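# Three arms finish hanging a door on two hinge pins

## Task

Using the arm base positions given in the scene frame (arm1 at x=-0.42 y=+0.63 z=+0.81 facing -84 degrees; arm2 at x=+0.18 y=+0.61 z=+0.72 facing -94 degrees; arm3 at x=+0.57 y=-0.33 z=+0.78 facing +177 degrees; facing measured counter-clockwise from +x), complete the door that is currently hung on only one hinge pin. Both hinge pins must end fully inserted, and all blocks must sit well away from the door. Any number of the arms may help. At the end every gripper must release and every arm must move away, and the result must hold without any robot supporting it.

## Robot and tools

Robots: three identical i2rt Big YAM arms named arm1, arm2 and arm3. Each has six revolute joints, a two-finger gripper and a wrist camera (arm1_cam_wrist, arm2_cam_wrist, arm3_cam_wrist). With joints 1 and 6 at zero and the hand level and pointing forward, the camera rides on top of the hand and looks toward the fingertips. Maximum reach is roughly 1.0 m from the joint1 axis. Joints move at different speeds, so the hand can sweep a wide arc between two postures.

Frames: one shared scene frame, origin on the floor, +z up. Bases are at the positions listed in the task, with facing angles in degrees counter-clockwise from +x. The hand point is midway between the fingertips; its z axis runs along the fingers and its y axis is the opening direction. No hand pose is printed directly.

execute_actions(actions, cameras): actions is a list with zero or one entry. The entry is an object keyed by robot name; under each name there is "joints", an object of absolute joint targets (not offsets) by name. Keys and ranges, radians unless noted: joint1_rad -2.879 to 2.879 (base yaw, positive counter-clockwise seen from above, 0 points along the base's facing); joint2_rad 0 to 3.141 (shoulder, 0 is upper arm pointing back roughly level, positive raises then brings it forward); joint3_rad 0 to 3.019 (elbow, 0 fully folded, positive opens); joint4_rad -1.692 to 1.57 (hand pitch, positive tips fingers up); joint5_rad -1.57 to 1.57 (hand side swing, positive toward the arm's right); joint6_rad -2.094 to 2.094 (hand roll, positive clockwise viewed from behind the hand); gripper_m 0 to 0.093 metres, the fingertip gap. Done tolerances are ±0.045, ±0.14, ±0.09, ±0.055, ±0.03, ±0.035 rad and ±0.003 m. Each finger pushes with at most about 50 to 62 N. All motions in one action begin together and may finish at different times; one action runs at most 15 s. An unknown key or out-of-range number rejects the whole call and nothing moves. Joints or robots left out may keep driving toward earlier targets. cameras: list of camera names or ["all"]; omitted or null means all, [] means none. An empty actions list just reports state and images.

wait(seconds): 0 to 10 s with no new commands; returns the same report as an empty action.

zoom_image(camera, region): region is [x0, y0, x1, y1] in pixels of that camera's latest 504x504 image, top-left origin, at most 504 by 504; returns a more detailed crop.

read_manual(section): returns licence texts only; moves nothing.

finished_scene(scene): integer 1 or 2; closes that scene permanently after the last command has been held and says whether the job succeeded. Replying with no tool call ends all remaining scenes.

Reading results: joint_positions gives current joint values. joint_status tells how each commanded motion ended: off_target (at rest short of the target, possibly still pushing), contact_stop or time_out (target dropped and position held, though a time_out joint may keep a nearby target and continue pushing), not_followed (a self- and inter-arm collision check blocked the targets; they may be retried on later actions), limit_stop_at_motor_heat. A "joint command not followed" line, often with a cause line, marks blocked targets; the gripper part still runs. on_its_own lists what the call did not command; "held at" is the held target, not the actual position. MOTOR HOT appears from 85 °C; at 100 °C an OVER-TEMPERATURE FAULT makes that arm go limp and fall until it cools. A "pictures" line lists the cameras in the order of the images. If a result reports a stop, later motion, wait and finished_scene calls in the same reply are skipped.

Cautions: the arms do not halt on contact and can shove hard; to relieve a stuck joint, command its reported position. Tiny target changes may not move a joint. Joints carrying a load droop. Sustained pushing overheats motors. Robots pressing hard against each other fails the run; the collision check ignores fingers, gripper housings and wrist cameras and can react late. Objects touching robots are fine. Do not drop, slam or knock items, and never push anything out of the work area. Loose objects may occasionally be nudged by outside disturbances. Faster robot motion gives a better result. Thinking time lets the scene keep running while arms hold their last command. The second scene's task comes in finished_scene's result; some motor heat carries over.

Each tool is called after "Emit:" as a command line: name --argument value for each argument, lists and objects as JSON in quotes; but a table of rows of numbers goes row by row, as --pt "numbers of a row", without its own name.

## Session

Emit:
execute_actions --actions '[]'

Scene clock: 0.00 s.
arm1.joint_positions: joint1_rad=+0.231 joint2_rad=+0.328 joint3_rad=+1.525 joint4_rad=-1.389 joint5_rad=+0.070 joint6_rad=+0.080 gripper_m=+0.095
arm1.joint_status: not commanded
arm1.hand: x=-0.4127 y=+0.5638 z=+1.4341 quat_wxyz=(-0.517, -0.489, -0.597, +0.370) (m; scene frame)
arm2.joint_positions: joint1_rad=+0.122 joint2_rad=+0.485 joint3_rad=+1.590 joint4_rad=-1.483 joint5_rad=-0.045 joint6_rad=+0.561 gripper_m=+0.095
arm2.joint_status: not commanded
arm2.hand: x=+0.1904 y=+0.5031 z=+1.3429 quat_wxyz=(-0.512, -0.704, -0.427, +0.246) (m; scene frame)
arm3.joint_positions: joint1_rad=+0.304 joint2_rad=+0.465 joint3_rad=+1.669 joint4_rad=-1.396 joint5_rad=+0.074 joint6_rad=+0.214 gripper_m=+0.094
arm3.joint_status: not commanded
arm3.hand: x=+0.4749 y=-0.3408 z=+1.4541 quat_wxyz=(+0.113, +0.773, -0.010, -0.624) (m; scene frame)
pictures: arm1_cam_wrist, arm2_cam_wrist, arm3_cam_wrist
Images, in order (width x height): arm1_cam_wrist 504x504, arm2_cam_wrist 504x504, arm3_cam_wrist 504x504.

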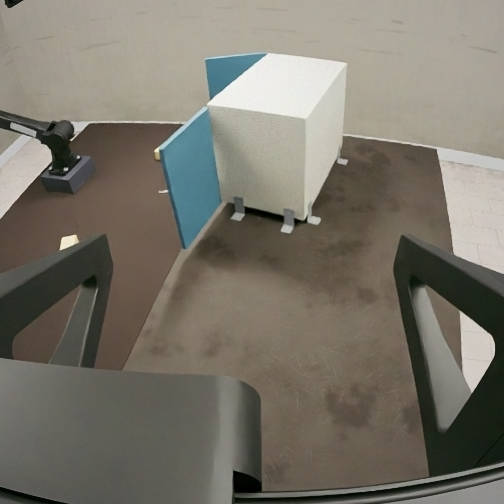

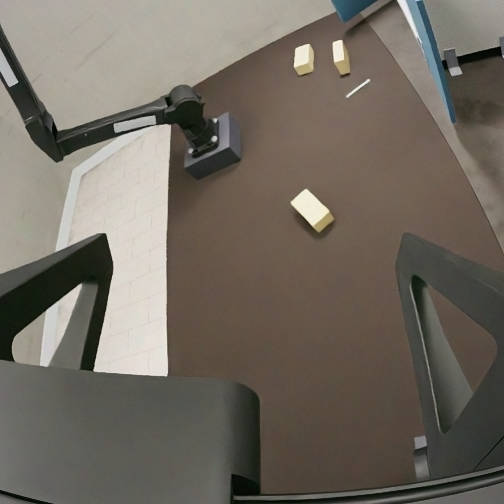

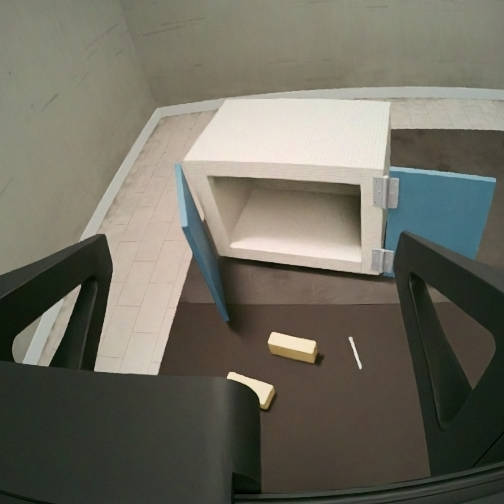

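Emit:
zoom_image --camera "arm3_cam_wrist" --region '[150, 130, 504, 380]'

Emit:
zoom_image --camera "arm1_cam_wrist" --region '[130, 40, 370, 260]'

Region (150, 130, 504, 380) of arm3_cam_wrist's 504x504 image, scaled by 1.424, with more detail than that image has; it fills the top 356 rows of this view, and the rest is white.

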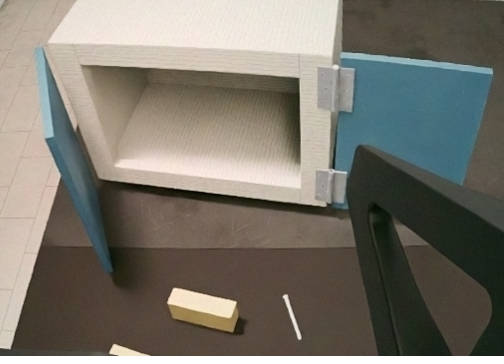

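Region (130, 40, 370, 260) of arm1_cam_wrist's 504x504 image, scaled by 2.100, with more detail than that image has; it fills the top 462 rows of this view, and the rest is white.

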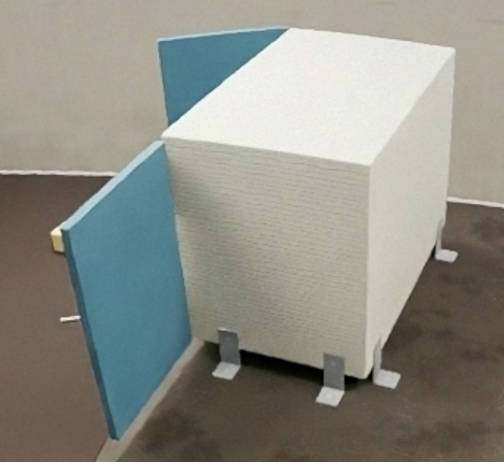

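Emit:
execute_actions --actions '[{"arm3":{"joints":{"joint1_rad":0.0,"joint2_rad":0.9,"joint3_rad":1.1,"joint4_rad":-0.4,"joint5_rad":0,"joint6_rad":0}},"arm2":{"joints":{"joint1_rad":-0.1,"joint2_rad":0.9,"joint3_rad":1.2,"joint4_rad":-0.4,"joint5_rad":0,"joint6_rad":0}}}]' --cameras '["arm2_cam_wrist","arm3_cam_wrist"]'

Scene clock: 13.43 s.
arm1.joint_positions: joint1_rad=+0.231 joint2_rad=+0.328 joint3_rad=+1.525 joint4_rad=-1.389 joint5_rad=+0.070 joint6_rad=+0.080 gripper_m=+0.095
arm1.joint_status: not commanded
arm1.hand: x=-0.4127 y=+0.5638 z=+1.4341 quat_wxyz=(-0.517, -0.489, -0.597, +0.370) (m; scene frame)
arm2.joint_positions: joint1_rad=-0.091 joint2_rad=+0.893 joint3_rad=+1.171 joint4_rad=-0.424 joint5_rad=-0.002 joint6_rad=+0.011 gripper_m=+0.095
arm2.joint_status: all done
arm2.hand: x=+0.1045 y=+0.1777 z=+1.2664 quat_wxyz=(-0.430, -0.576, -0.484, +0.499) (m; scene frame)
arm3.joint_positions: joint1_rad=+0.003 joint2_rad=+0.890 joint3_rad=+1.059 joint4_rad=-0.420 joint5_rad=+0.002 joint6_rad=+0.008 gripper_m=+0.094
arm3.joint_status: all done
arm3.hand: x=+0.1177 y=-0.3031 z=+1.2527 quat_wxyz=(-0.019, +0.791, -0.024, -0.611) (m; scene frame)
pictures: arm2_cam_wrist, arm3_cam_wrist
Images, in order (width x height): arm2_cam_wrist 504x504, arm3_cam_wrist 504x504.

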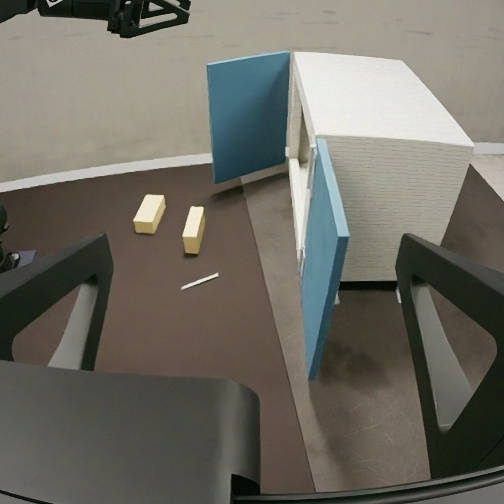

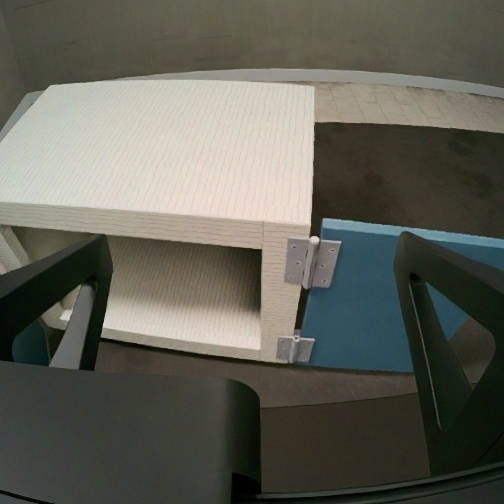

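Emit:
zoom_image --camera "arm3_cam_wrist" --region '[240, 210, 400, 380]'

Emit:
zoom_image --camera "arm2_cam_wrist" --region '[170, 120, 400, 390]'

Region (240, 210, 400, 380) of arm3_cam_wrist's 504x504 image, scaled by 2.965, with more detail than that image has; it fills the left 474 columns of this view, and the rest is white.

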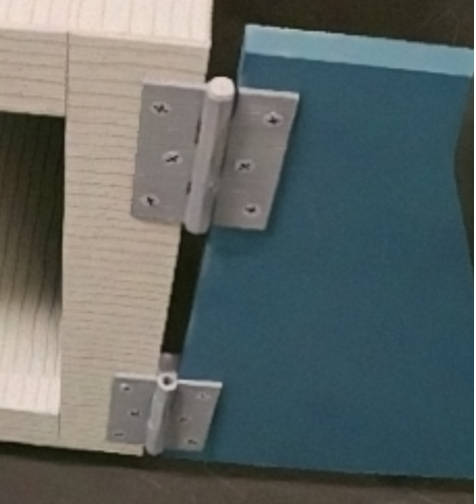

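Region (170, 120, 400, 390) of arm2_cam_wrist's 504x504 image, scaled by 1.867, with more detail than that image has; it fills the left 429 columns of this view, and the rest is white.

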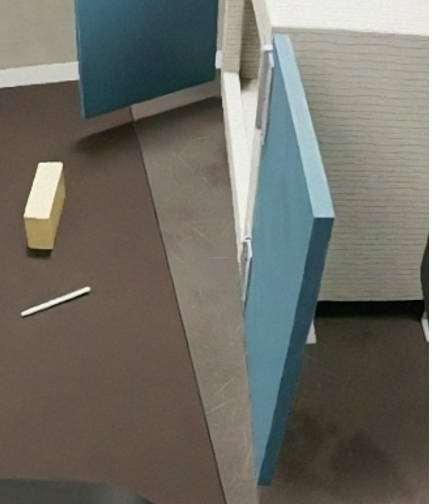

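Emit:
execute_actions --actions '[{"arm3":{"joints":{"joint1_rad":-0.04,"joint2_rad":1.58,"joint3_rad":1.15,"joint4_rad":-1.10}}}]' --cameras '["arm2_cam_wrist","arm3_cam_wrist"]'

Scene clock: 28.73 s.
arm1.joint_positions: joint1_rad=+0.231 joint2_rad=+0.328 joint3_rad=+1.525 joint4_rad=-1.389 joint5_rad=+0.070 joint6_rad=+0.080 gripper_m=+0.095
arm1.joint_status: not commanded
arm1.hand: x=-0.4127 y=+0.5638 z=+1.4341 quat_wxyz=(-0.517, -0.489, -0.597, +0.370) (m; scene frame)
arm2.joint_positions: joint1_rad=-0.091 joint2_rad=+0.893 joint3_rad=+1.171 joint4_rad=-0.424 joint5_rad=-0.002 joint6_rad=+0.011 gripper_m=+0.095
arm2.joint_status: not commanded
arm2.hand: x=+0.1045 y=+0.1777 z=+1.2664 quat_wxyz=(-0.430, -0.576, -0.484, +0.499) (m; scene frame)
arm3.joint_positions: joint1_rad=-0.038 joint2_rad=+1.588 joint3_rad=+1.128 joint4_rad=-1.087 joint5_rad=+0.002 joint6_rad=+0.008 gripper_m=+0.094
arm3.joint_status: all done
arm3.hand: x=+0.1277 y=-0.2823 z=+0.8748 quat_wxyz=(-0.005, +0.999, -0.053, -0.009) (m; scene frame)
pictures: arm2_cam_wrist, arm3_cam_wrist
Images, in order (width x height): arm2_cam_wrist 504x504, arm3_cam_wrist 504x504.

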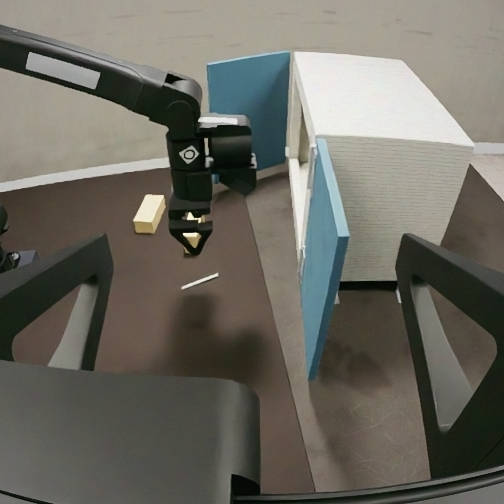

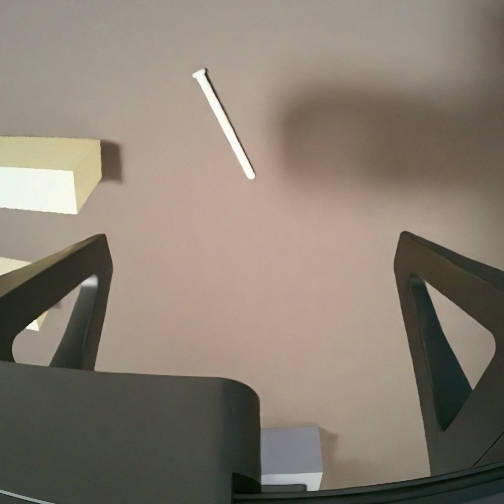

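Emit:
execute_actions --actions '[{"arm3":{"joints":{"joint1_rad":0.02,"joint2_rad":1.78,"joint3_rad":1.125,"joint4_rad":-0.895,"joint6_rad":-0.38,"gripper_m":0.04}}}]' --cameras '["arm2_cam_wrist","arm3_cam_wrist"]'

Scene clock: 37.83 s.
arm1.joint_positions: joint1_rad=+0.231 joint2_rad=+0.328 joint3_rad=+1.525 joint4_rad=-1.389 joint5_rad=+0.070 joint6_rad=+0.080 gripper_m=+0.095
arm1.joint_status: not commanded
arm1.hand: x=-0.4127 y=+0.5638 z=+1.4341 quat_wxyz=(-0.517, -0.489, -0.597, +0.370) (m; scene frame)
arm2.joint_positions: joint1_rad=-0.091 joint2_rad=+0.893 joint3_rad=+1.171 joint4_rad=-0.424 joint5_rad=-0.002 joint6_rad=+0.011 gripper_m=+0.095
arm2.joint_status: not commanded
arm2.hand: x=+0.1045 y=+0.1777 z=+1.2664 quat_wxyz=(-0.430, -0.576, -0.484, +0.499) (m; scene frame)
arm3.joint_positions: joint1_rad=+0.025 joint2_rad=+1.787 joint3_rad=+1.112 joint4_rad=-0.908 joint5_rad=+0.002 joint6_rad=-0.371 gripper_m=+0.040
arm3.joint_status: all done
arm3.hand: x=+0.1058 y=-0.3088 z=+0.7832 quat_wxyz=(-0.003, +0.986, +0.167, +0.009) (m; scene frame)
pictures: arm2_cam_wrist, arm3_cam_wrist
Images, in order (width x height): arm2_cam_wrist 504x504, arm3_cam_wrist 504x504.

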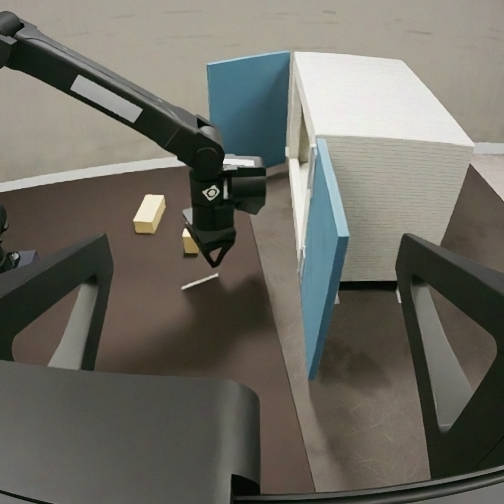

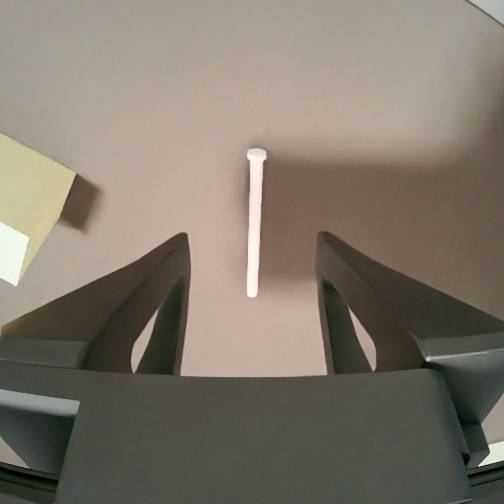

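Emit:
execute_actions --actions '[{"arm3":{"joints":{"joint1_rad":0.016,"joint2_rad":1.835,"joint3_rad":1.07,"joint4_rad":-0.78}}}]' --cameras '["arm2_cam_wrist","arm3_cam_wrist"]'

Scene clock: 41.00 s.
arm1.joint_positions: joint1_rad=+0.231 joint2_rad=+0.328 joint3_rad=+1.525 joint4_rad=-1.389 joint5_rad=+0.070 joint6_rad=+0.080 gripper_m=+0.095
arm1.joint_status: not commanded
arm1.hand: x=-0.4127 y=+0.5638 z=+1.4341 quat_wxyz=(-0.517, -0.489, -0.597, +0.370) (m; scene frame)
arm2.joint_positions: joint1_rad=-0.091 joint2_rad=+0.893 joint3_rad=+1.171 joint4_rad=-0.424 joint5_rad=-0.002 joint6_rad=+0.011 gripper_m=+0.095
arm2.joint_status: not commanded
arm2.hand: x=+0.1045 y=+0.1777 z=+1.2664 quat_wxyz=(-0.430, -0.576, -0.484, +0.499) (m; scene frame)
arm3.joint_positions: joint1_rad=+0.023 joint2_rad=+1.816 joint3_rad=+1.066 joint4_rad=-0.794 joint5_rad=+0.002 joint6_rad=-0.372 gripper_m=+0.040
arm3.joint_status: all done
arm3.hand: x=+0.1051 y=-0.3078 z=+0.7570 quat_wxyz=(-0.007, +0.986, +0.166, -0.010) (m; scene frame)
pictures: arm2_cam_wrist, arm3_cam_wrist
Images, in order (width x height): arm2_cam_wrist 504x504, arm3_cam_wrist 504x504.

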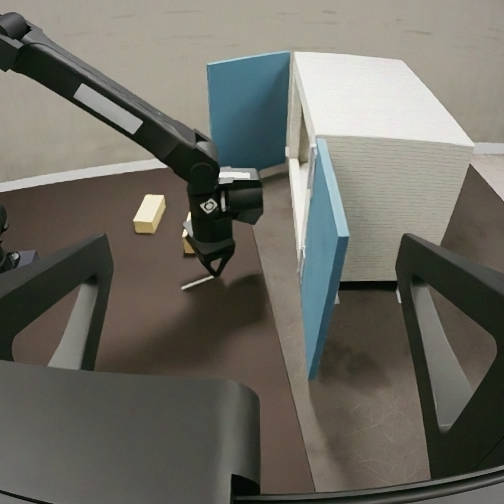

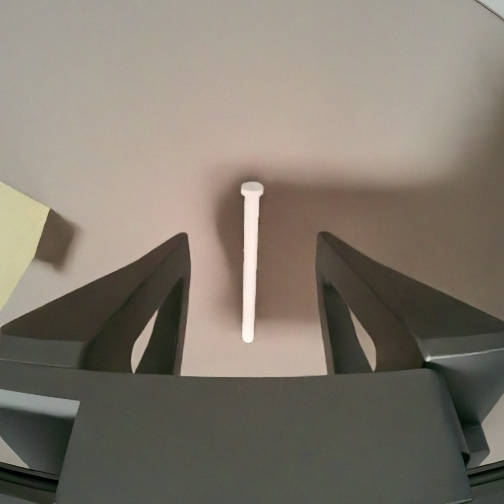

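Emit:
execute_actions --actions '[{"arm3":{"joints":{"joint2_rad":1.87}}}]' --cameras '["arm2_cam_wrist","arm3_cam_wrist"]'

Scene clock: 43.47 s.
arm1.joint_positions: joint1_rad=+0.231 joint2_rad=+0.328 joint3_rad=+1.525 joint4_rad=-1.389 joint5_rad=+0.070 joint6_rad=+0.080 gripper_m=+0.095
arm1.joint_status: not commanded
arm1.hand: x=-0.4127 y=+0.5638 z=+1.4341 quat_wxyz=(-0.517, -0.489, -0.597, +0.370) (m; scene frame)
arm2.joint_positions: joint1_rad=-0.091 joint2_rad=+0.893 joint3_rad=+1.171 joint4_rad=-0.424 joint5_rad=-0.002 joint6_rad=+0.011 gripper_m=+0.095
arm2.joint_status: not commanded
arm2.hand: x=+0.1045 y=+0.1777 z=+1.2664 quat_wxyz=(-0.430, -0.576, -0.484, +0.499) (m; scene frame)
arm3.joint_positions: joint1_rad=+0.023 joint2_rad=+1.848 joint3_rad=+1.066 joint4_rad=-0.793 joint5_rad=+0.002 joint6_rad=-0.372 gripper_m=+0.040
arm3.joint_status: all done
arm3.hand: x=+0.1101 y=-0.3079 z=+0.7430 quat_wxyz=(-0.004, +0.986, +0.166, +0.005) (m; scene frame)
pictures: arm2_cam_wrist, arm3_cam_wrist
Images, in order (width x height): arm2_cam_wrist 504x504, arm3_cam_wrist 504x504.

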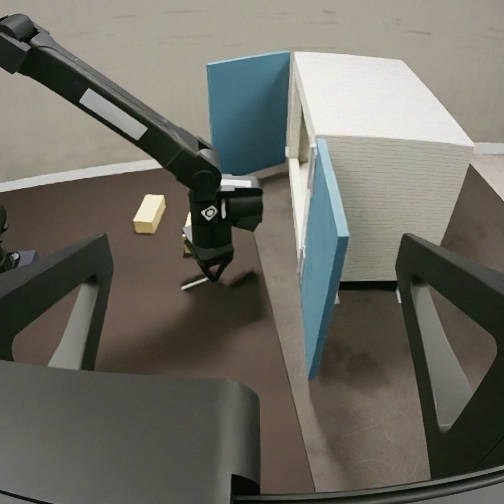

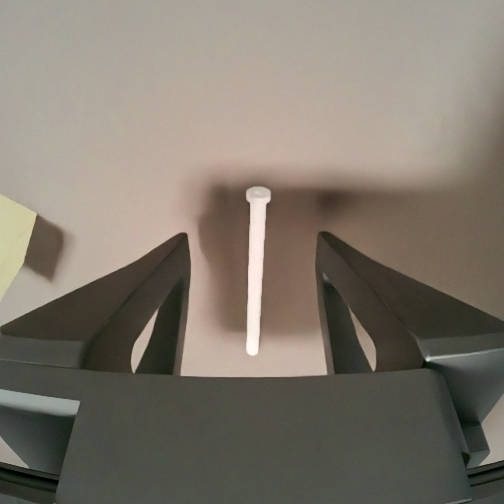

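Emit:
execute_actions --actions '[{"arm3":{"joints":{"joint2_rad":1.905,"joint4_rad":-0.76}}}]' --cameras '["arm3_cam_wrist"]'

Scene clock: 45.77 s.
arm1.joint_positions: joint1_rad=+0.231 joint2_rad=+0.328 joint3_rad=+1.525 joint4_rad=-1.389 joint5_rad=+0.070 joint6_rad=+0.080 gripper_m=+0.095
arm1.joint_status: not commanded
arm1.hand: x=-0.4127 y=+0.5638 z=+1.4341 quat_wxyz=(-0.517, -0.489, -0.597, +0.370) (m; scene frame)
arm2.joint_positions: joint1_rad=-0.091 joint2_rad=+0.893 joint3_rad=+1.171 joint4_rad=-0.424 joint5_rad=-0.002 joint6_rad=+0.011 gripper_m=+0.095
arm2.joint_status: not commanded
arm2.hand: x=+0.1045 y=+0.1777 z=+1.2664 quat_wxyz=(-0.430, -0.576, -0.484, +0.499) (m; scene frame)
arm3.joint_positions: joint1_rad=+0.023 joint2_rad=+1.876 joint3_rad=+1.066 joint4_rad=-0.770 joint5_rad=+0.002 joint6_rad=-0.373 gripper_m=+0.040
arm3.joint_status: all done
arm3.hand: x=+0.1094 y=-0.3078 z=+0.7306 quat_wxyz=(-0.003, +0.986, +0.167, +0.008) (m; scene frame)
pictures: arm3_cam_wrist
Images, in order (width x height): arm3_cam_wrist 504x504.

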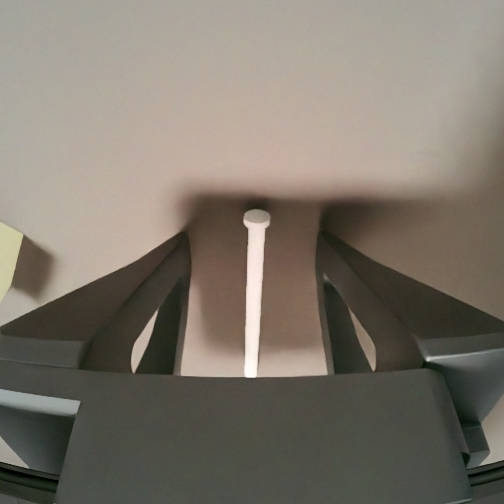

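Emit:
execute_actions --actions '[{"arm3":{"joints":{"joint2_rad":1.925}}}]' --cameras '["arm3_cam_wrist"]'

Emit:
execute_actions --actions '[{"arm3":{"joints":{"gripper_m":0.0}}}]' --cameras '["arm3_cam_wrist"]'

Scene clock: 49.97 s.
arm1.joint_positions: joint1_rad=+0.231 joint2_rad=+0.328 joint3_rad=+1.525 joint4_rad=-1.389 joint5_rad=+0.070 joint6_rad=+0.080 gripper_m=+0.095
arm1.joint_status: not commanded
arm1.hand: x=-0.4127 y=+0.5638 z=+1.4341 quat_wxyz=(-0.517, -0.489, -0.597, +0.370) (m; scene frame)
arm2.joint_positions: joint1_rad=-0.091 joint2_rad=+0.893 joint3_rad=+1.171 joint4_rad=-0.424 joint5_rad=-0.002 joint6_rad=+0.011 gripper_m=+0.095
arm2.joint_status: not commanded
arm2.hand: x=+0.1045 y=+0.1777 z=+1.2664 quat_wxyz=(-0.430, -0.576, -0.484, +0.499) (m; scene frame)
arm3.joint_positions: joint1_rad=+0.023 joint2_rad=+1.877 joint3_rad=+1.066 joint4_rad=-0.770 joint5_rad=+0.002 joint6_rad=-0.373 gripper_m=+0.040
arm3.joint_status: all done
arm3.hand: x=+0.1094 y=-0.3078 z=+0.7304 quat_wxyz=(-0.003, +0.986, +0.167, +0.008) (m; scene frame)
pictures: arm3_cam_wrist
Images, in order (width x height): arm3_cam_wrist 504x504.

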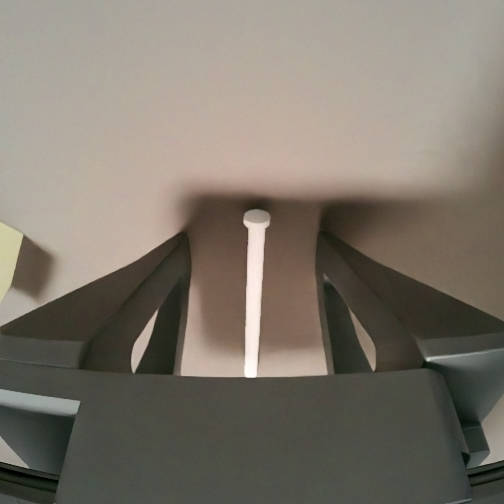

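Scene clock: 50.53 s.
arm1.joint_positions: joint1_rad=+0.231 joint2_rad=+0.328 joint3_rad=+1.525 joint4_rad=-1.389 joint5_rad=+0.070 joint6_rad=+0.080 gripper_m=+0.095
arm1.joint_status: not commanded
arm1.hand: x=-0.4127 y=+0.5638 z=+1.4341 quat_wxyz=(-0.517, -0.489, -0.597, +0.370) (m; scene frame)
arm2.joint_positions: joint1_rad=-0.091 joint2_rad=+0.893 joint3_rad=+1.171 joint4_rad=-0.424 joint5_rad=-0.002 joint6_rad=+0.011 gripper_m=+0.095
arm2.joint_status: not commanded
arm2.hand: x=+0.1045 y=+0.1777 z=+1.2664 quat_wxyz=(-0.430, -0.576, -0.484, +0.499) (m; scene frame)
arm3.joint_positions: joint1_rad=+0.019 joint2_rad=+1.877 joint3_rad=+1.066 joint4_rad=-0.770 joint5_rad=+0.002 joint6_rad=-0.373 gripper_m=+0.002
arm3.joint_status: all done
arm3.hand: x=+0.1097 y=-0.3059 z=+0.7301 quat_wxyz=(-0.003, +0.986, +0.165, +0.008) (m; scene frame)
pictures: arm3_cam_wrist
Images, in order (width x height): arm3_cam_wrist 504x504.

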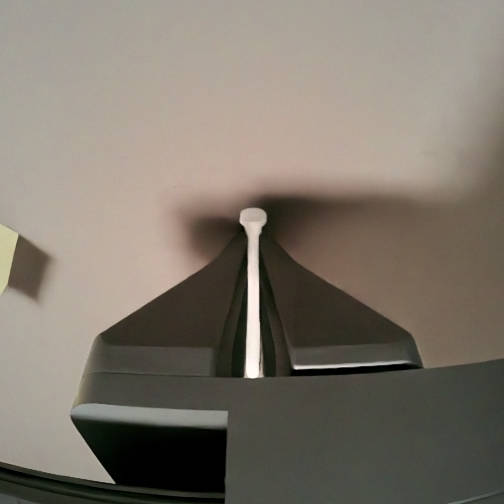

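Emit:
execute_actions --actions '[{"arm3":{"joints":{"joint2_rad":1.55}}}]' --cameras '[]'

Emit:
execute_actions --actions '[{"arm3":{"joints":{"joint3_rad":0.75,"joint4_rad":0.3,"joint6_rad":0,"joint1_rad":-0.09}}}]' --cameras '[]'

Emit:
execute_actions --actions '[{"arm3":{"joints":{"joint2_rad":1.63,"joint3_rad":0.45,"joint4_rad":1.2}}}]' --cameras '["arm2_cam_wrist","arm3_cam_wrist"]'

Scene clock: 58.20 s.
arm1.joint_positions: joint1_rad=+0.231 joint2_rad=+0.328 joint3_rad=+1.525 joint4_rad=-1.389 joint5_rad=+0.070 joint6_rad=+0.080 gripper_m=+0.095
arm1.joint_status: not commanded
arm1.hand: x=-0.4127 y=+0.5638 z=+1.4341 quat_wxyz=(-0.517, -0.489, -0.597, +0.370) (m; scene frame)
arm2.joint_positions: joint1_rad=-0.091 joint2_rad=+0.893 joint3_rad=+1.171 joint4_rad=-0.424 joint5_rad=-0.002 joint6_rad=+0.011 gripper_m=+0.095
arm2.joint_status: not commanded
arm2.hand: x=+0.1045 y=+0.1777 z=+1.2664 quat_wxyz=(-0.430, -0.576, -0.484, +0.499) (m; scene frame)
arm3.joint_positions: joint1_rad=+0.019 joint2_rad=+1.528 joint3_rad=+1.053 joint4_rad=-0.770 joint5_rad=+0.002 joint6_rad=-0.373 gripper_m=+0.002
arm3.joint_status: all done
arm3.hand: x=+0.0783 y=-0.3059 z=+0.8859 quat_wxyz=(-0.038, +0.973, +0.163, -0.156) (m; scene frame)
pictures: none
No camera images: the call's "cameras" was empty. Leave "cameras" out to get every camera's image.

Scene clock: 59.77 s.
arm1.joint_positions: joint1_rad=+0.231 joint2_rad=+0.328 joint3_rad=+1.525 joint4_rad=-1.389 joint5_rad=+0.070 joint6_rad=+0.080 gripper_m=+0.095
arm1.joint_status: not commanded
arm1.hand: x=-0.4127 y=+0.5638 z=+1.4341 quat_wxyz=(-0.517, -0.489, -0.597, +0.370) (m; scene frame)
arm2.joint_positions: joint1_rad=-0.091 joint2_rad=+0.893 joint3_rad=+1.171 joint4_rad=-0.424 joint5_rad=-0.002 joint6_rad=+0.011 gripper_m=+0.095
arm2.joint_status: not commanded
arm2.hand: x=+0.1045 y=+0.1777 z=+1.2664 quat_wxyz=(-0.430, -0.576, -0.484, +0.499) (m; scene frame)
arm3.joint_positions: joint1_rad=-0.096 joint2_rad=+1.543 joint3_rad=+0.730 joint4_rad=+0.277 joint5_rad=+0.001 joint6_rad=-0.009 gripper_m=+0.002
arm3.joint_status: all done
arm3.hand: x=+0.0233 y=-0.2404 z=+0.8899 quat_wxyz=(-0.045, +0.868, -0.062, -0.491) (m; scene frame)
pictures: none
No camera images: the call's "cameras" was empty. Leave "cameras" out to get every camera's image.

Scene clock: 61.23 s.
arm1.joint_positions: joint1_rad=+0.231 joint2_rad=+0.328 joint3_rad=+1.525 joint4_rad=-1.389 joint5_rad=+0.070 joint6_rad=+0.080 gripper_m=+0.095
arm1.joint_status: not commanded
arm1.hand: x=-0.4127 y=+0.5638 z=+1.4341 quat_wxyz=(-0.517, -0.489, -0.597, +0.370) (m; scene frame)
arm2.joint_positions: joint1_rad=-0.091 joint2_rad=+0.893 joint3_rad=+1.171 joint4_rad=-0.424 joint5_rad=-0.002 joint6_rad=+0.011 gripper_m=+0.095
arm2.joint_status: not commanded
arm2.hand: x=+0.1045 y=+0.1777 z=+1.2664 quat_wxyz=(-0.430, -0.576, -0.484, +0.499) (m; scene frame)
arm3.joint_positions: joint1_rad=-0.096 joint2_rad=+1.629 joint3_rad=+0.431 joint4_rad=+1.176 joint5_rad=+0.001 joint6_rad=-0.008 gripper_m=+0.002
arm3.joint_status: all done
arm3.hand: x=+0.0787 y=-0.2495 z=+0.9260 quat_wxyz=(-0.061, +0.714, -0.050, -0.696) (m; scene frame)
pictures: arm2_cam_wrist, arm3_cam_wrist
Images, in order (width x height): arm2_cam_wrist 504x504, arm3_cam_wrist 504x504.

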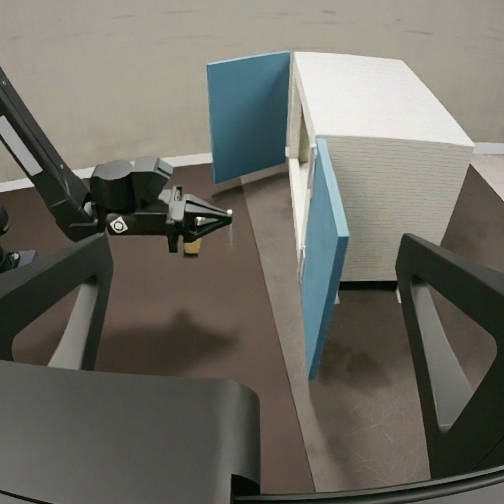

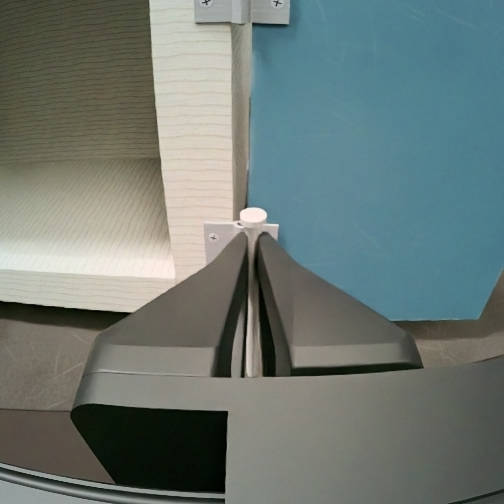

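Emit:
execute_actions --actions '[{"arm2":{"joints":{"joint1_rad":0.13,"joint2_rad":1.78,"joint3_rad":1.06,"joint4_rad":0.95,"joint5_rad":0.77}},"arm3":{"joints":{"joint1_rad":-0.075}},"arm1":{"joints":{"joint1_rad":0.5,"joint2_rad":1.3,"joint3_rad":1.5,"joint4_rad":-1.0,"joint5_rad":0,"joint6_rad":0}}}]'

Scene clock: 68.60 s.
arm1.joint_positions: joint1_rad=+0.487 joint2_rad=+1.319 joint3_rad=+1.472 joint4_rad=-1.010 joint5_rad=+0.004 joint6_rad=+0.009 gripper_m=+0.095
arm1.joint_status: all done
arm1.hand: x=-0.1272 y=+0.1882 z=+1.1946 quat_wxyz=(-0.307, -0.444, -0.825, +0.165) (m; scene frame)
arm2.joint_positions: joint1_rad=+0.133 joint2_rad=+1.777 joint3_rad=+1.051 joint4_rad=+0.926 joint5_rad=+0.768 joint6_rad=+0.009 gripper_m=+0.095
arm2.joint_status: all done
arm2.hand: x=+0.0977 y=-0.0354 z=+1.0056 quat_wxyz=(-0.368, -0.612, -0.221, +0.664) (m; scene frame)
arm3.joint_positions: joint1_rad=-0.080 joint2_rad=+1.629 joint3_rad=+0.431 joint4_rad=+1.176 joint5_rad=+0.001 joint6_rad=-0.008 gripper_m=+0.002
arm3.joint_status: all done
arm3.hand: x=+0.0775 y=-0.2573 z=+0.9259 quat_wxyz=(-0.055, +0.714, -0.045, -0.696) (m; scene frame)
pictures: arm1_cam_wrist, arm2_cam_wrist, arm3_cam_wrist
Images, in order (width x height): arm1_cam_wrist 504x504, arm2_cam_wrist 504x504, arm3_cam_wrist 504x504.

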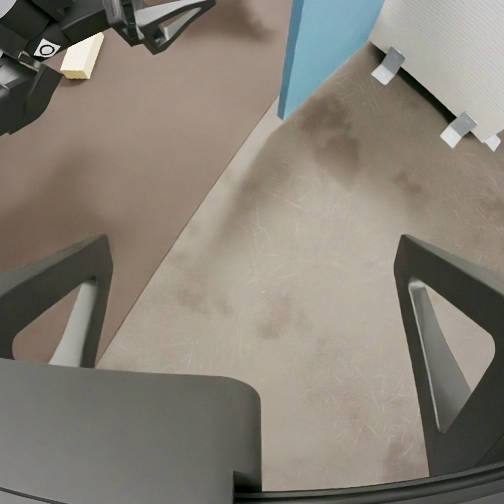

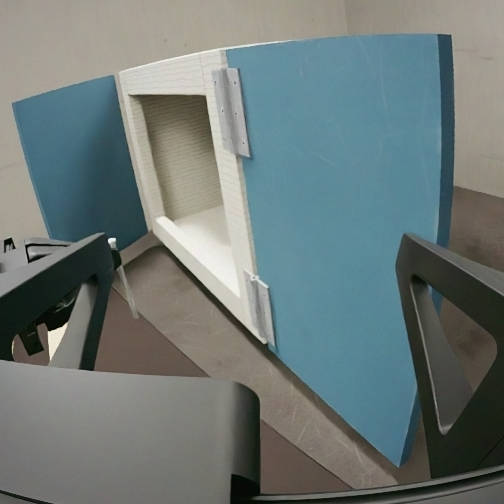

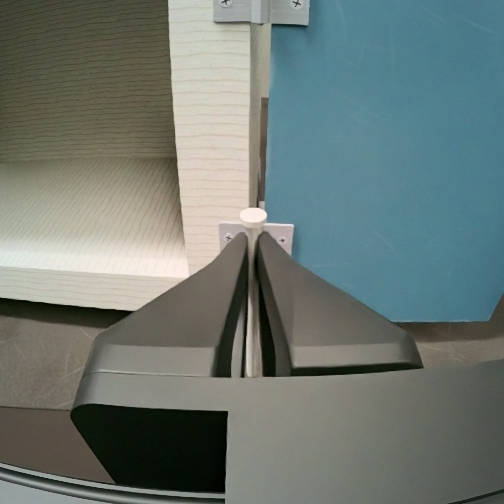

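Emit:
zoom_image --camera "arm2_cam_wrist" --region '[210, 250, 310, 360]'

Region (210, 250, 310, 360) of arm2_cam_wrist's 504x504 image, scaled by 4.582, with more detail than that image has; it fills the left 458 columns of this view, and the rest is white.

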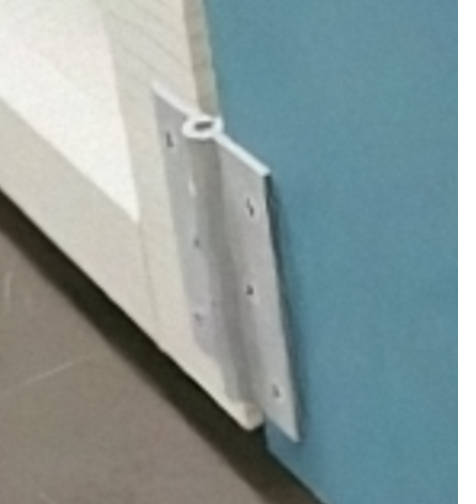

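Emit:
execute_actions --actions '[{"arm3":{"joints":{"joint2_rad":1.79,"joint3_rad":0.74,"joint4_rad":1.08}}}]' --cameras '["arm2_cam_wrist","arm3_cam_wrist"]'

Scene clock: 74.30 s.
arm1.joint_positions: joint1_rad=+0.487 joint2_rad=+1.319 joint3_rad=+1.472 joint4_rad=-1.010 joint5_rad=+0.004 joint6_rad=+0.009 gripper_m=+0.095
arm1.joint_status: not commanded
arm1.hand: x=-0.1272 y=+0.1882 z=+1.1946 quat_wxyz=(-0.307, -0.444, -0.825, +0.165) (m; scene frame)
arm2.joint_positions: joint1_rad=+0.133 joint2_rad=+1.777 joint3_rad=+1.051 joint4_rad=+0.926 joint5_rad=+0.768 joint6_rad=+0.009 gripper_m=+0.095
arm2.joint_status: not commanded
arm2.hand: x=+0.0977 y=-0.0354 z=+1.0056 quat_wxyz=(-0.368, -0.612, -0.221, +0.664) (m; scene frame)
arm3.joint_positions: joint1_rad=-0.080 joint2_rad=+1.787 joint3_rad=+0.718 joint4_rad=+1.089 joint5_rad=+0.001 joint6_rad=-0.008 gripper_m=+0.002
arm3.joint_status: all done
arm3.hand: x=-0.0240 y=-0.2431 z=+0.9376 quat_wxyz=(-0.056, +0.700, -0.044, -0.711) (m; scene frame)
pictures: arm2_cam_wrist, arm3_cam_wrist
Images, in order (width x height): arm2_cam_wrist 504x504, arm3_cam_wrist 504x504.

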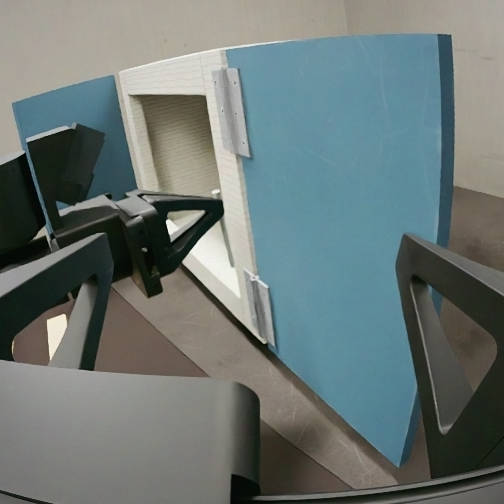

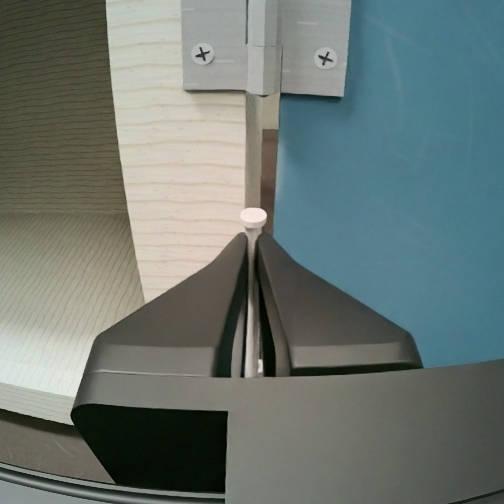

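Emit:
execute_actions --actions '[{"arm3":{"joints":{"joint2_rad":1.86,"joint3_rad":0.79,"joint4_rad":1.065,"joint5_rad":0.02}}}]' --cameras '["arm2_cam_wrist","arm3_cam_wrist"]'

Emit:
zoom_image --camera "arm2_cam_wrist" --region '[170, 140, 320, 350]'

Scene clock: 77.93 s.
arm1.joint_positions: joint1_rad=+0.487 joint2_rad=+1.319 joint3_rad=+1.472 joint4_rad=-1.010 joint5_rad=+0.004 joint6_rad=+0.009 gripper_m=+0.095
arm1.joint_status: not commanded
arm1.hand: x=-0.1272 y=+0.1882 z=+1.1946 quat_wxyz=(-0.307, -0.444, -0.825, +0.165) (m; scene frame)
arm2.joint_positions: joint1_rad=+0.133 joint2_rad=+1.777 joint3_rad=+1.051 joint4_rad=+0.926 joint5_rad=+0.768 joint6_rad=+0.009 gripper_m=+0.095
arm2.joint_status: not commanded
arm2.hand: x=+0.0977 y=-0.0354 z=+1.0056 quat_wxyz=(-0.368, -0.612, -0.221, +0.664) (m; scene frame)
arm3.joint_positions: joint1_rad=-0.080 joint2_rad=+1.840 joint3_rad=+0.763 joint4_rad=+1.076 joint5_rad=+0.017 joint6_rad=-0.008 gripper_m=+0.002
arm3.joint_status: all done
arm3.hand: x=-0.0391 y=-0.2381 z=+0.9223 quat_wxyz=(-0.061, +0.707, -0.050, -0.703) (m; scene frame)
pictures: arm2_cam_wrist, arm3_cam_wrist
Images, in order (width x height): arm2_cam_wrist 504x504, arm3_cam_wrist 504x504.

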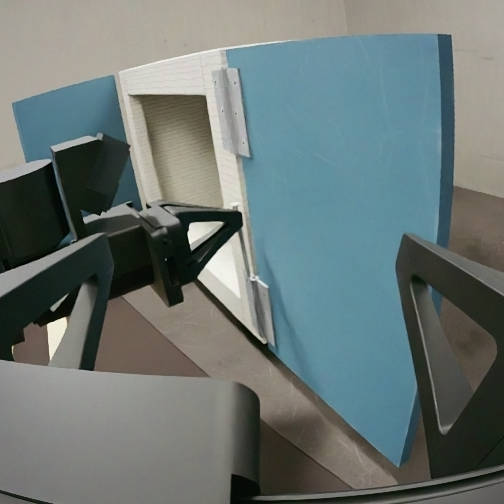

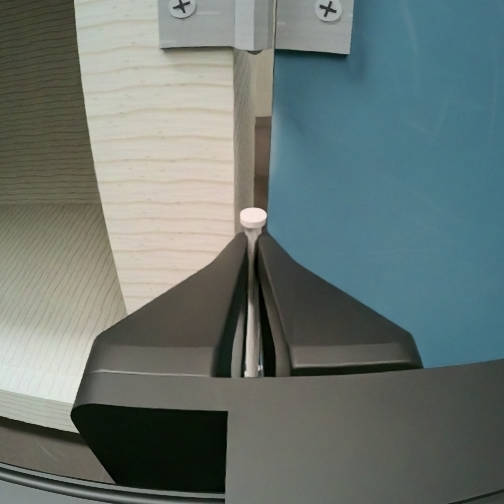

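Region (170, 140, 320, 350) of arm2_cam_wrist's 504x504 image, scaled by 2.400, with more detail than that image has; it fills the left 360 columns of this view, and the rest is white.

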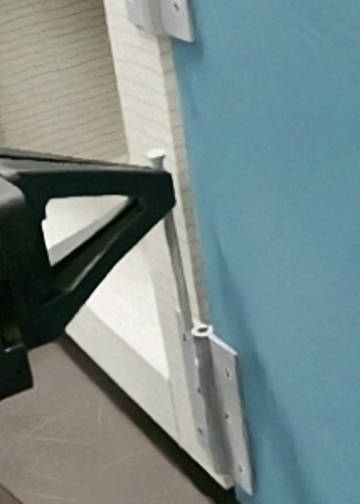

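Emit:
execute_actions --actions '[{"arm3":{"joints":{"joint3_rad":0.808,"joint4_rad":1.047}}}]' --cameras '["arm2_cam_wrist","arm3_cam_wrist"]'

Emit:
zoom_image --camera "arm2_cam_wrist" --region '[190, 180, 310, 320]'

Scene clock: 80.90 s.
arm1.joint_positions: joint1_rad=+0.487 joint2_rad=+1.319 joint3_rad=+1.472 joint4_rad=-1.010 joint5_rad=+0.004 joint6_rad=+0.009 gripper_m=+0.095
arm1.joint_status: not commanded
arm1.hand: x=-0.1272 y=+0.1882 z=+1.1946 quat_wxyz=(-0.307, -0.444, -0.825, +0.165) (m; scene frame)
arm2.joint_positions: joint1_rad=+0.133 joint2_rad=+1.777 joint3_rad=+1.051 joint4_rad=+0.926 joint5_rad=+0.768 joint6_rad=+0.009 gripper_m=+0.095
arm2.joint_status: not commanded
arm2.hand: x=+0.0977 y=-0.0354 z=+1.0056 quat_wxyz=(-0.368, -0.612, -0.221, +0.664) (m; scene frame)
arm3.joint_positions: joint1_rad=-0.080 joint2_rad=+1.840 joint3_rad=+0.774 joint4_rad=+1.060 joint5_rad=+0.017 joint6_rad=-0.008 gripper_m=+0.002
arm3.joint_status: all done
arm3.hand: x=-0.0428 y=-0.2376 z=+0.9230 quat_wxyz=(-0.061, +0.709, -0.050, -0.701) (m; scene frame)
pictures: arm2_cam_wrist, arm3_cam_wrist
Images, in order (width x height): arm2_cam_wrist 504x504, arm3_cam_wrist 504x504.

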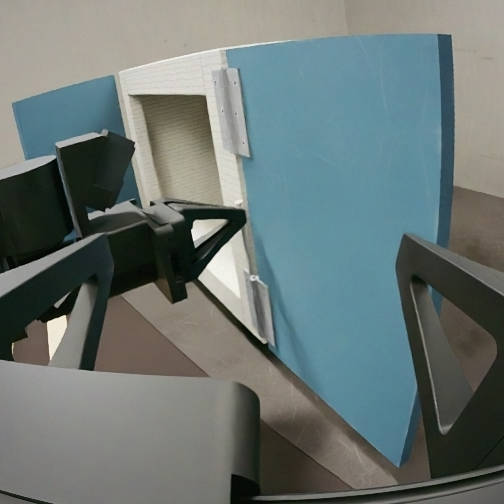

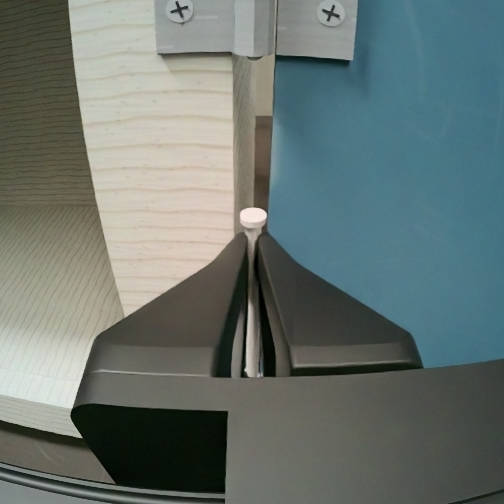

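Region (190, 180, 310, 320) of arm2_cam_wrist's 504x504 image, scaled by 3.600, with more detail than that image has; it fills the left 432 columns of this view, and the rest is white.

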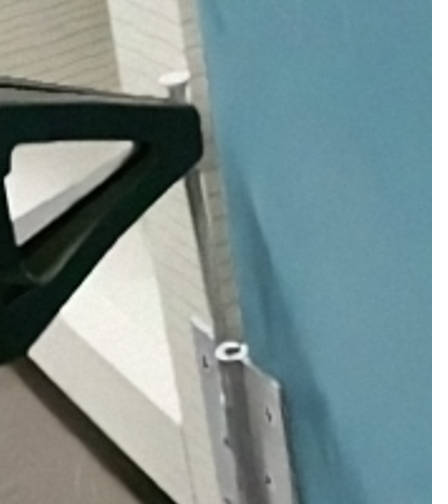

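Emit:
zoom_image --camera "arm3_cam_wrist" --region '[200, 280, 310, 390]'

Emit:
zoom_image --camera "arm2_cam_wrist" --region '[230, 250, 280, 295]'

Region (200, 280, 310, 390) of arm3_cam_wrist's 504x504 image, scaled by 4.582, with more detail than that image has.

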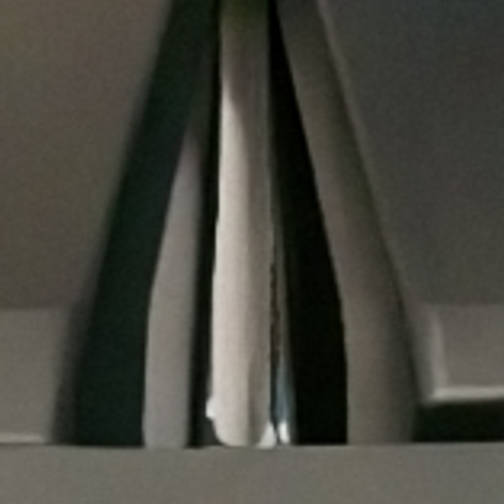

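Region (230, 250, 280, 295) of arm2_cam_wrist's 504x504 image, scaled by 10.080, with more detail than that image has; it fills the top 454 rows of this view, and the rest is white.

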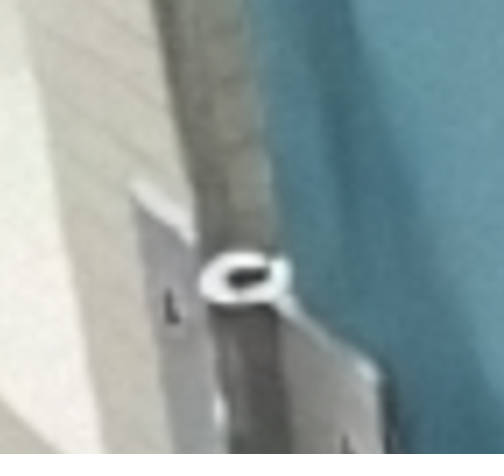

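Emit:
execute_actions --actions '[{"arm3":{"joints":{"joint3_rad":0.816}}}]' --cameras '[]'

Emit:
execute_actions --actions '[{"arm3":{"joints":{"joint2_rad":1.878}}}]' --cameras '["arm2_cam_wrist"]'

Emit:
zoom_image --camera "arm2_cam_wrist" --region '[200, 190, 300, 310]'

Scene clock: 87.30 s.
arm1.joint_positions: joint1_rad=+0.487 joint2_rad=+1.319 joint3_rad=+1.472 joint4_rad=-1.010 joint5_rad=+0.004 joint6_rad=+0.009 gripper_m=+0.095
arm1.joint_status: not commanded
arm1.hand: x=-0.1272 y=+0.1882 z=+1.1946 quat_wxyz=(-0.307, -0.444, -0.825, +0.165) (m; scene frame)
arm2.joint_positions: joint1_rad=+0.133 joint2_rad=+1.777 joint3_rad=+1.051 joint4_rad=+0.926 joint5_rad=+0.768 joint6_rad=+0.009 gripper_m=+0.095
arm2.joint_status: not commanded
arm2.hand: x=+0.0977 y=-0.0354 z=+1.0056 quat_wxyz=(-0.368, -0.612, -0.221, +0.664) (m; scene frame)
arm3.joint_positions: joint1_rad=-0.080 joint2_rad=+1.840 joint3_rad=+0.781 joint4_rad=+1.060 joint5_rad=+0.017 joint6_rad=-0.008 gripper_m=+0.002
arm3.joint_status: all done
arm3.hand: x=-0.0453 y=-0.2373 z=+0.9263 quat_wxyz=(-0.061, +0.706, -0.050, -0.703) (m; scene frame)
pictures: none
No camera images: the call's "cameras" was empty. Leave "cameras" out to get every camera's image.

Scene clock: 87.93 s.
arm1.joint_positions: joint1_rad=+0.487 joint2_rad=+1.319 joint3_rad=+1.472 joint4_rad=-1.010 joint5_rad=+0.004 joint6_rad=+0.009 gripper_m=+0.095
arm1.joint_status: not commanded
arm1.hand: x=-0.1272 y=+0.1882 z=+1.1946 quat_wxyz=(-0.307, -0.444, -0.825, +0.165) (m; scene frame)
arm2.joint_positions: joint1_rad=+0.133 joint2_rad=+1.777 joint3_rad=+1.051 joint4_rad=+0.926 joint5_rad=+0.768 joint6_rad=+0.009 gripper_m=+0.095
arm2.joint_status: not commanded
arm2.hand: x=+0.0977 y=-0.0354 z=+1.0056 quat_wxyz=(-0.368, -0.612, -0.221, +0.664) (m; scene frame)
arm3.joint_positions: joint1_rad=-0.080 joint2_rad=+1.853 joint3_rad=+0.781 joint4_rad=+1.060 joint5_rad=+0.017 joint6_rad=-0.008 gripper_m=+0.002
arm3.joint_status: all done
arm3.hand: x=-0.0454 y=-0.2372 z=+0.9187 quat_wxyz=(-0.061, +0.711, -0.050, -0.699) (m; scene frame)
pictures: arm2_cam_wrist
Images, in order (width x height): arm2_cam_wrist 504x504.

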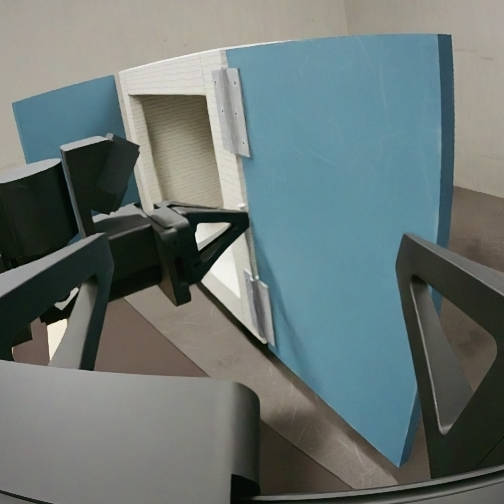

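Region (200, 190, 300, 310) of arm2_cam_wrist's 504x504 image, scaled by 4.200, with more detail than that image has.

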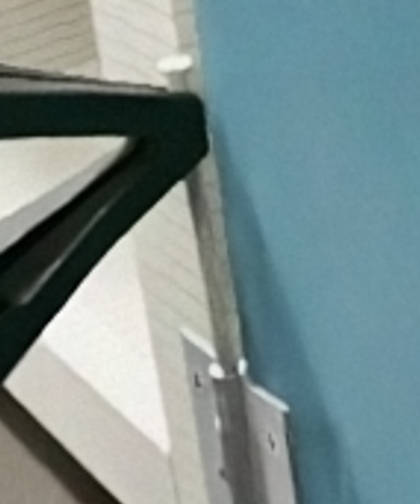

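Looks aligned. Lower more.

Emit:
execute_actions --actions '[{"arm3":{"joints":{"joint2_rad":1.895}}}]' --cameras '["arm2_cam_wrist","arm3_cam_wrist"]'

Emit:
zoom_image --camera "arm2_cam_wrist" --region '[200, 190, 300, 310]'

Scene clock: 92.27 s.
arm1.joint_positions: joint1_rad=+0.487 joint2_rad=+1.319 joint3_rad=+1.472 joint4_rad=-1.010 joint5_rad=+0.004 joint6_rad=+0.009 gripper_m=+0.095
arm1.joint_status: not commanded
arm1.hand: x=-0.1272 y=+0.1882 z=+1.1946 quat_wxyz=(-0.307, -0.444, -0.825, +0.165) (m; scene frame)
arm2.joint_positions: joint1_rad=+0.133 joint2_rad=+1.777 joint3_rad=+1.051 joint4_rad=+0.926 joint5_rad=+0.768 joint6_rad=+0.009 gripper_m=+0.095
arm2.joint_status: not commanded
arm2.hand: x=+0.0977 y=-0.0354 z=+1.0056 quat_wxyz=(-0.368, -0.612, -0.221, +0.664) (m; scene frame)
arm3.joint_positions: joint1_rad=-0.079 joint2_rad=+1.856 joint3_rad=+0.784 joint4_rad=+1.060 joint5_rad=+0.017 joint6_rad=-0.008 gripper_m=+0.002
arm3.joint_status: all done
arm3.hand: x=-0.0463 y=-0.2373 z=+0.9176 quat_wxyz=(-0.061, +0.711, -0.050, -0.699) (m; scene frame)
pictures: arm2_cam_wrist, arm3_cam_wrist
Images, in order (width x height): arm2_cam_wrist 504x504, arm3_cam_wrist 504x504.

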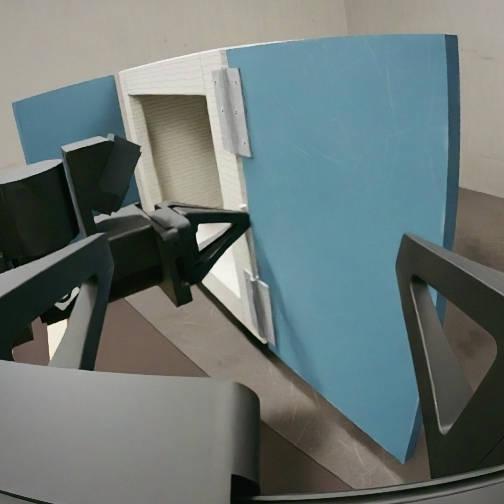

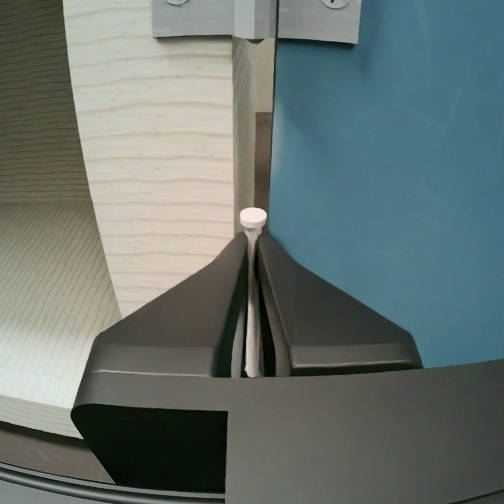

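Region (200, 190, 300, 310) of arm2_cam_wrist's 504x504 image, scaled by 4.200, with more detail than that image has.

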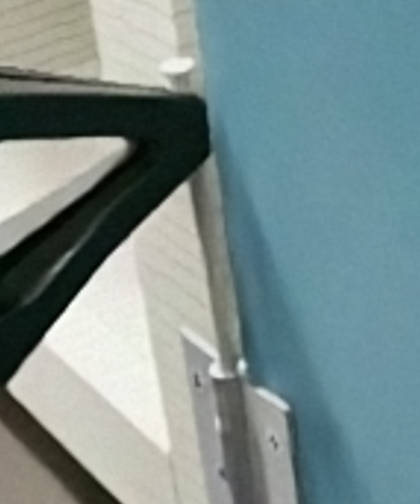

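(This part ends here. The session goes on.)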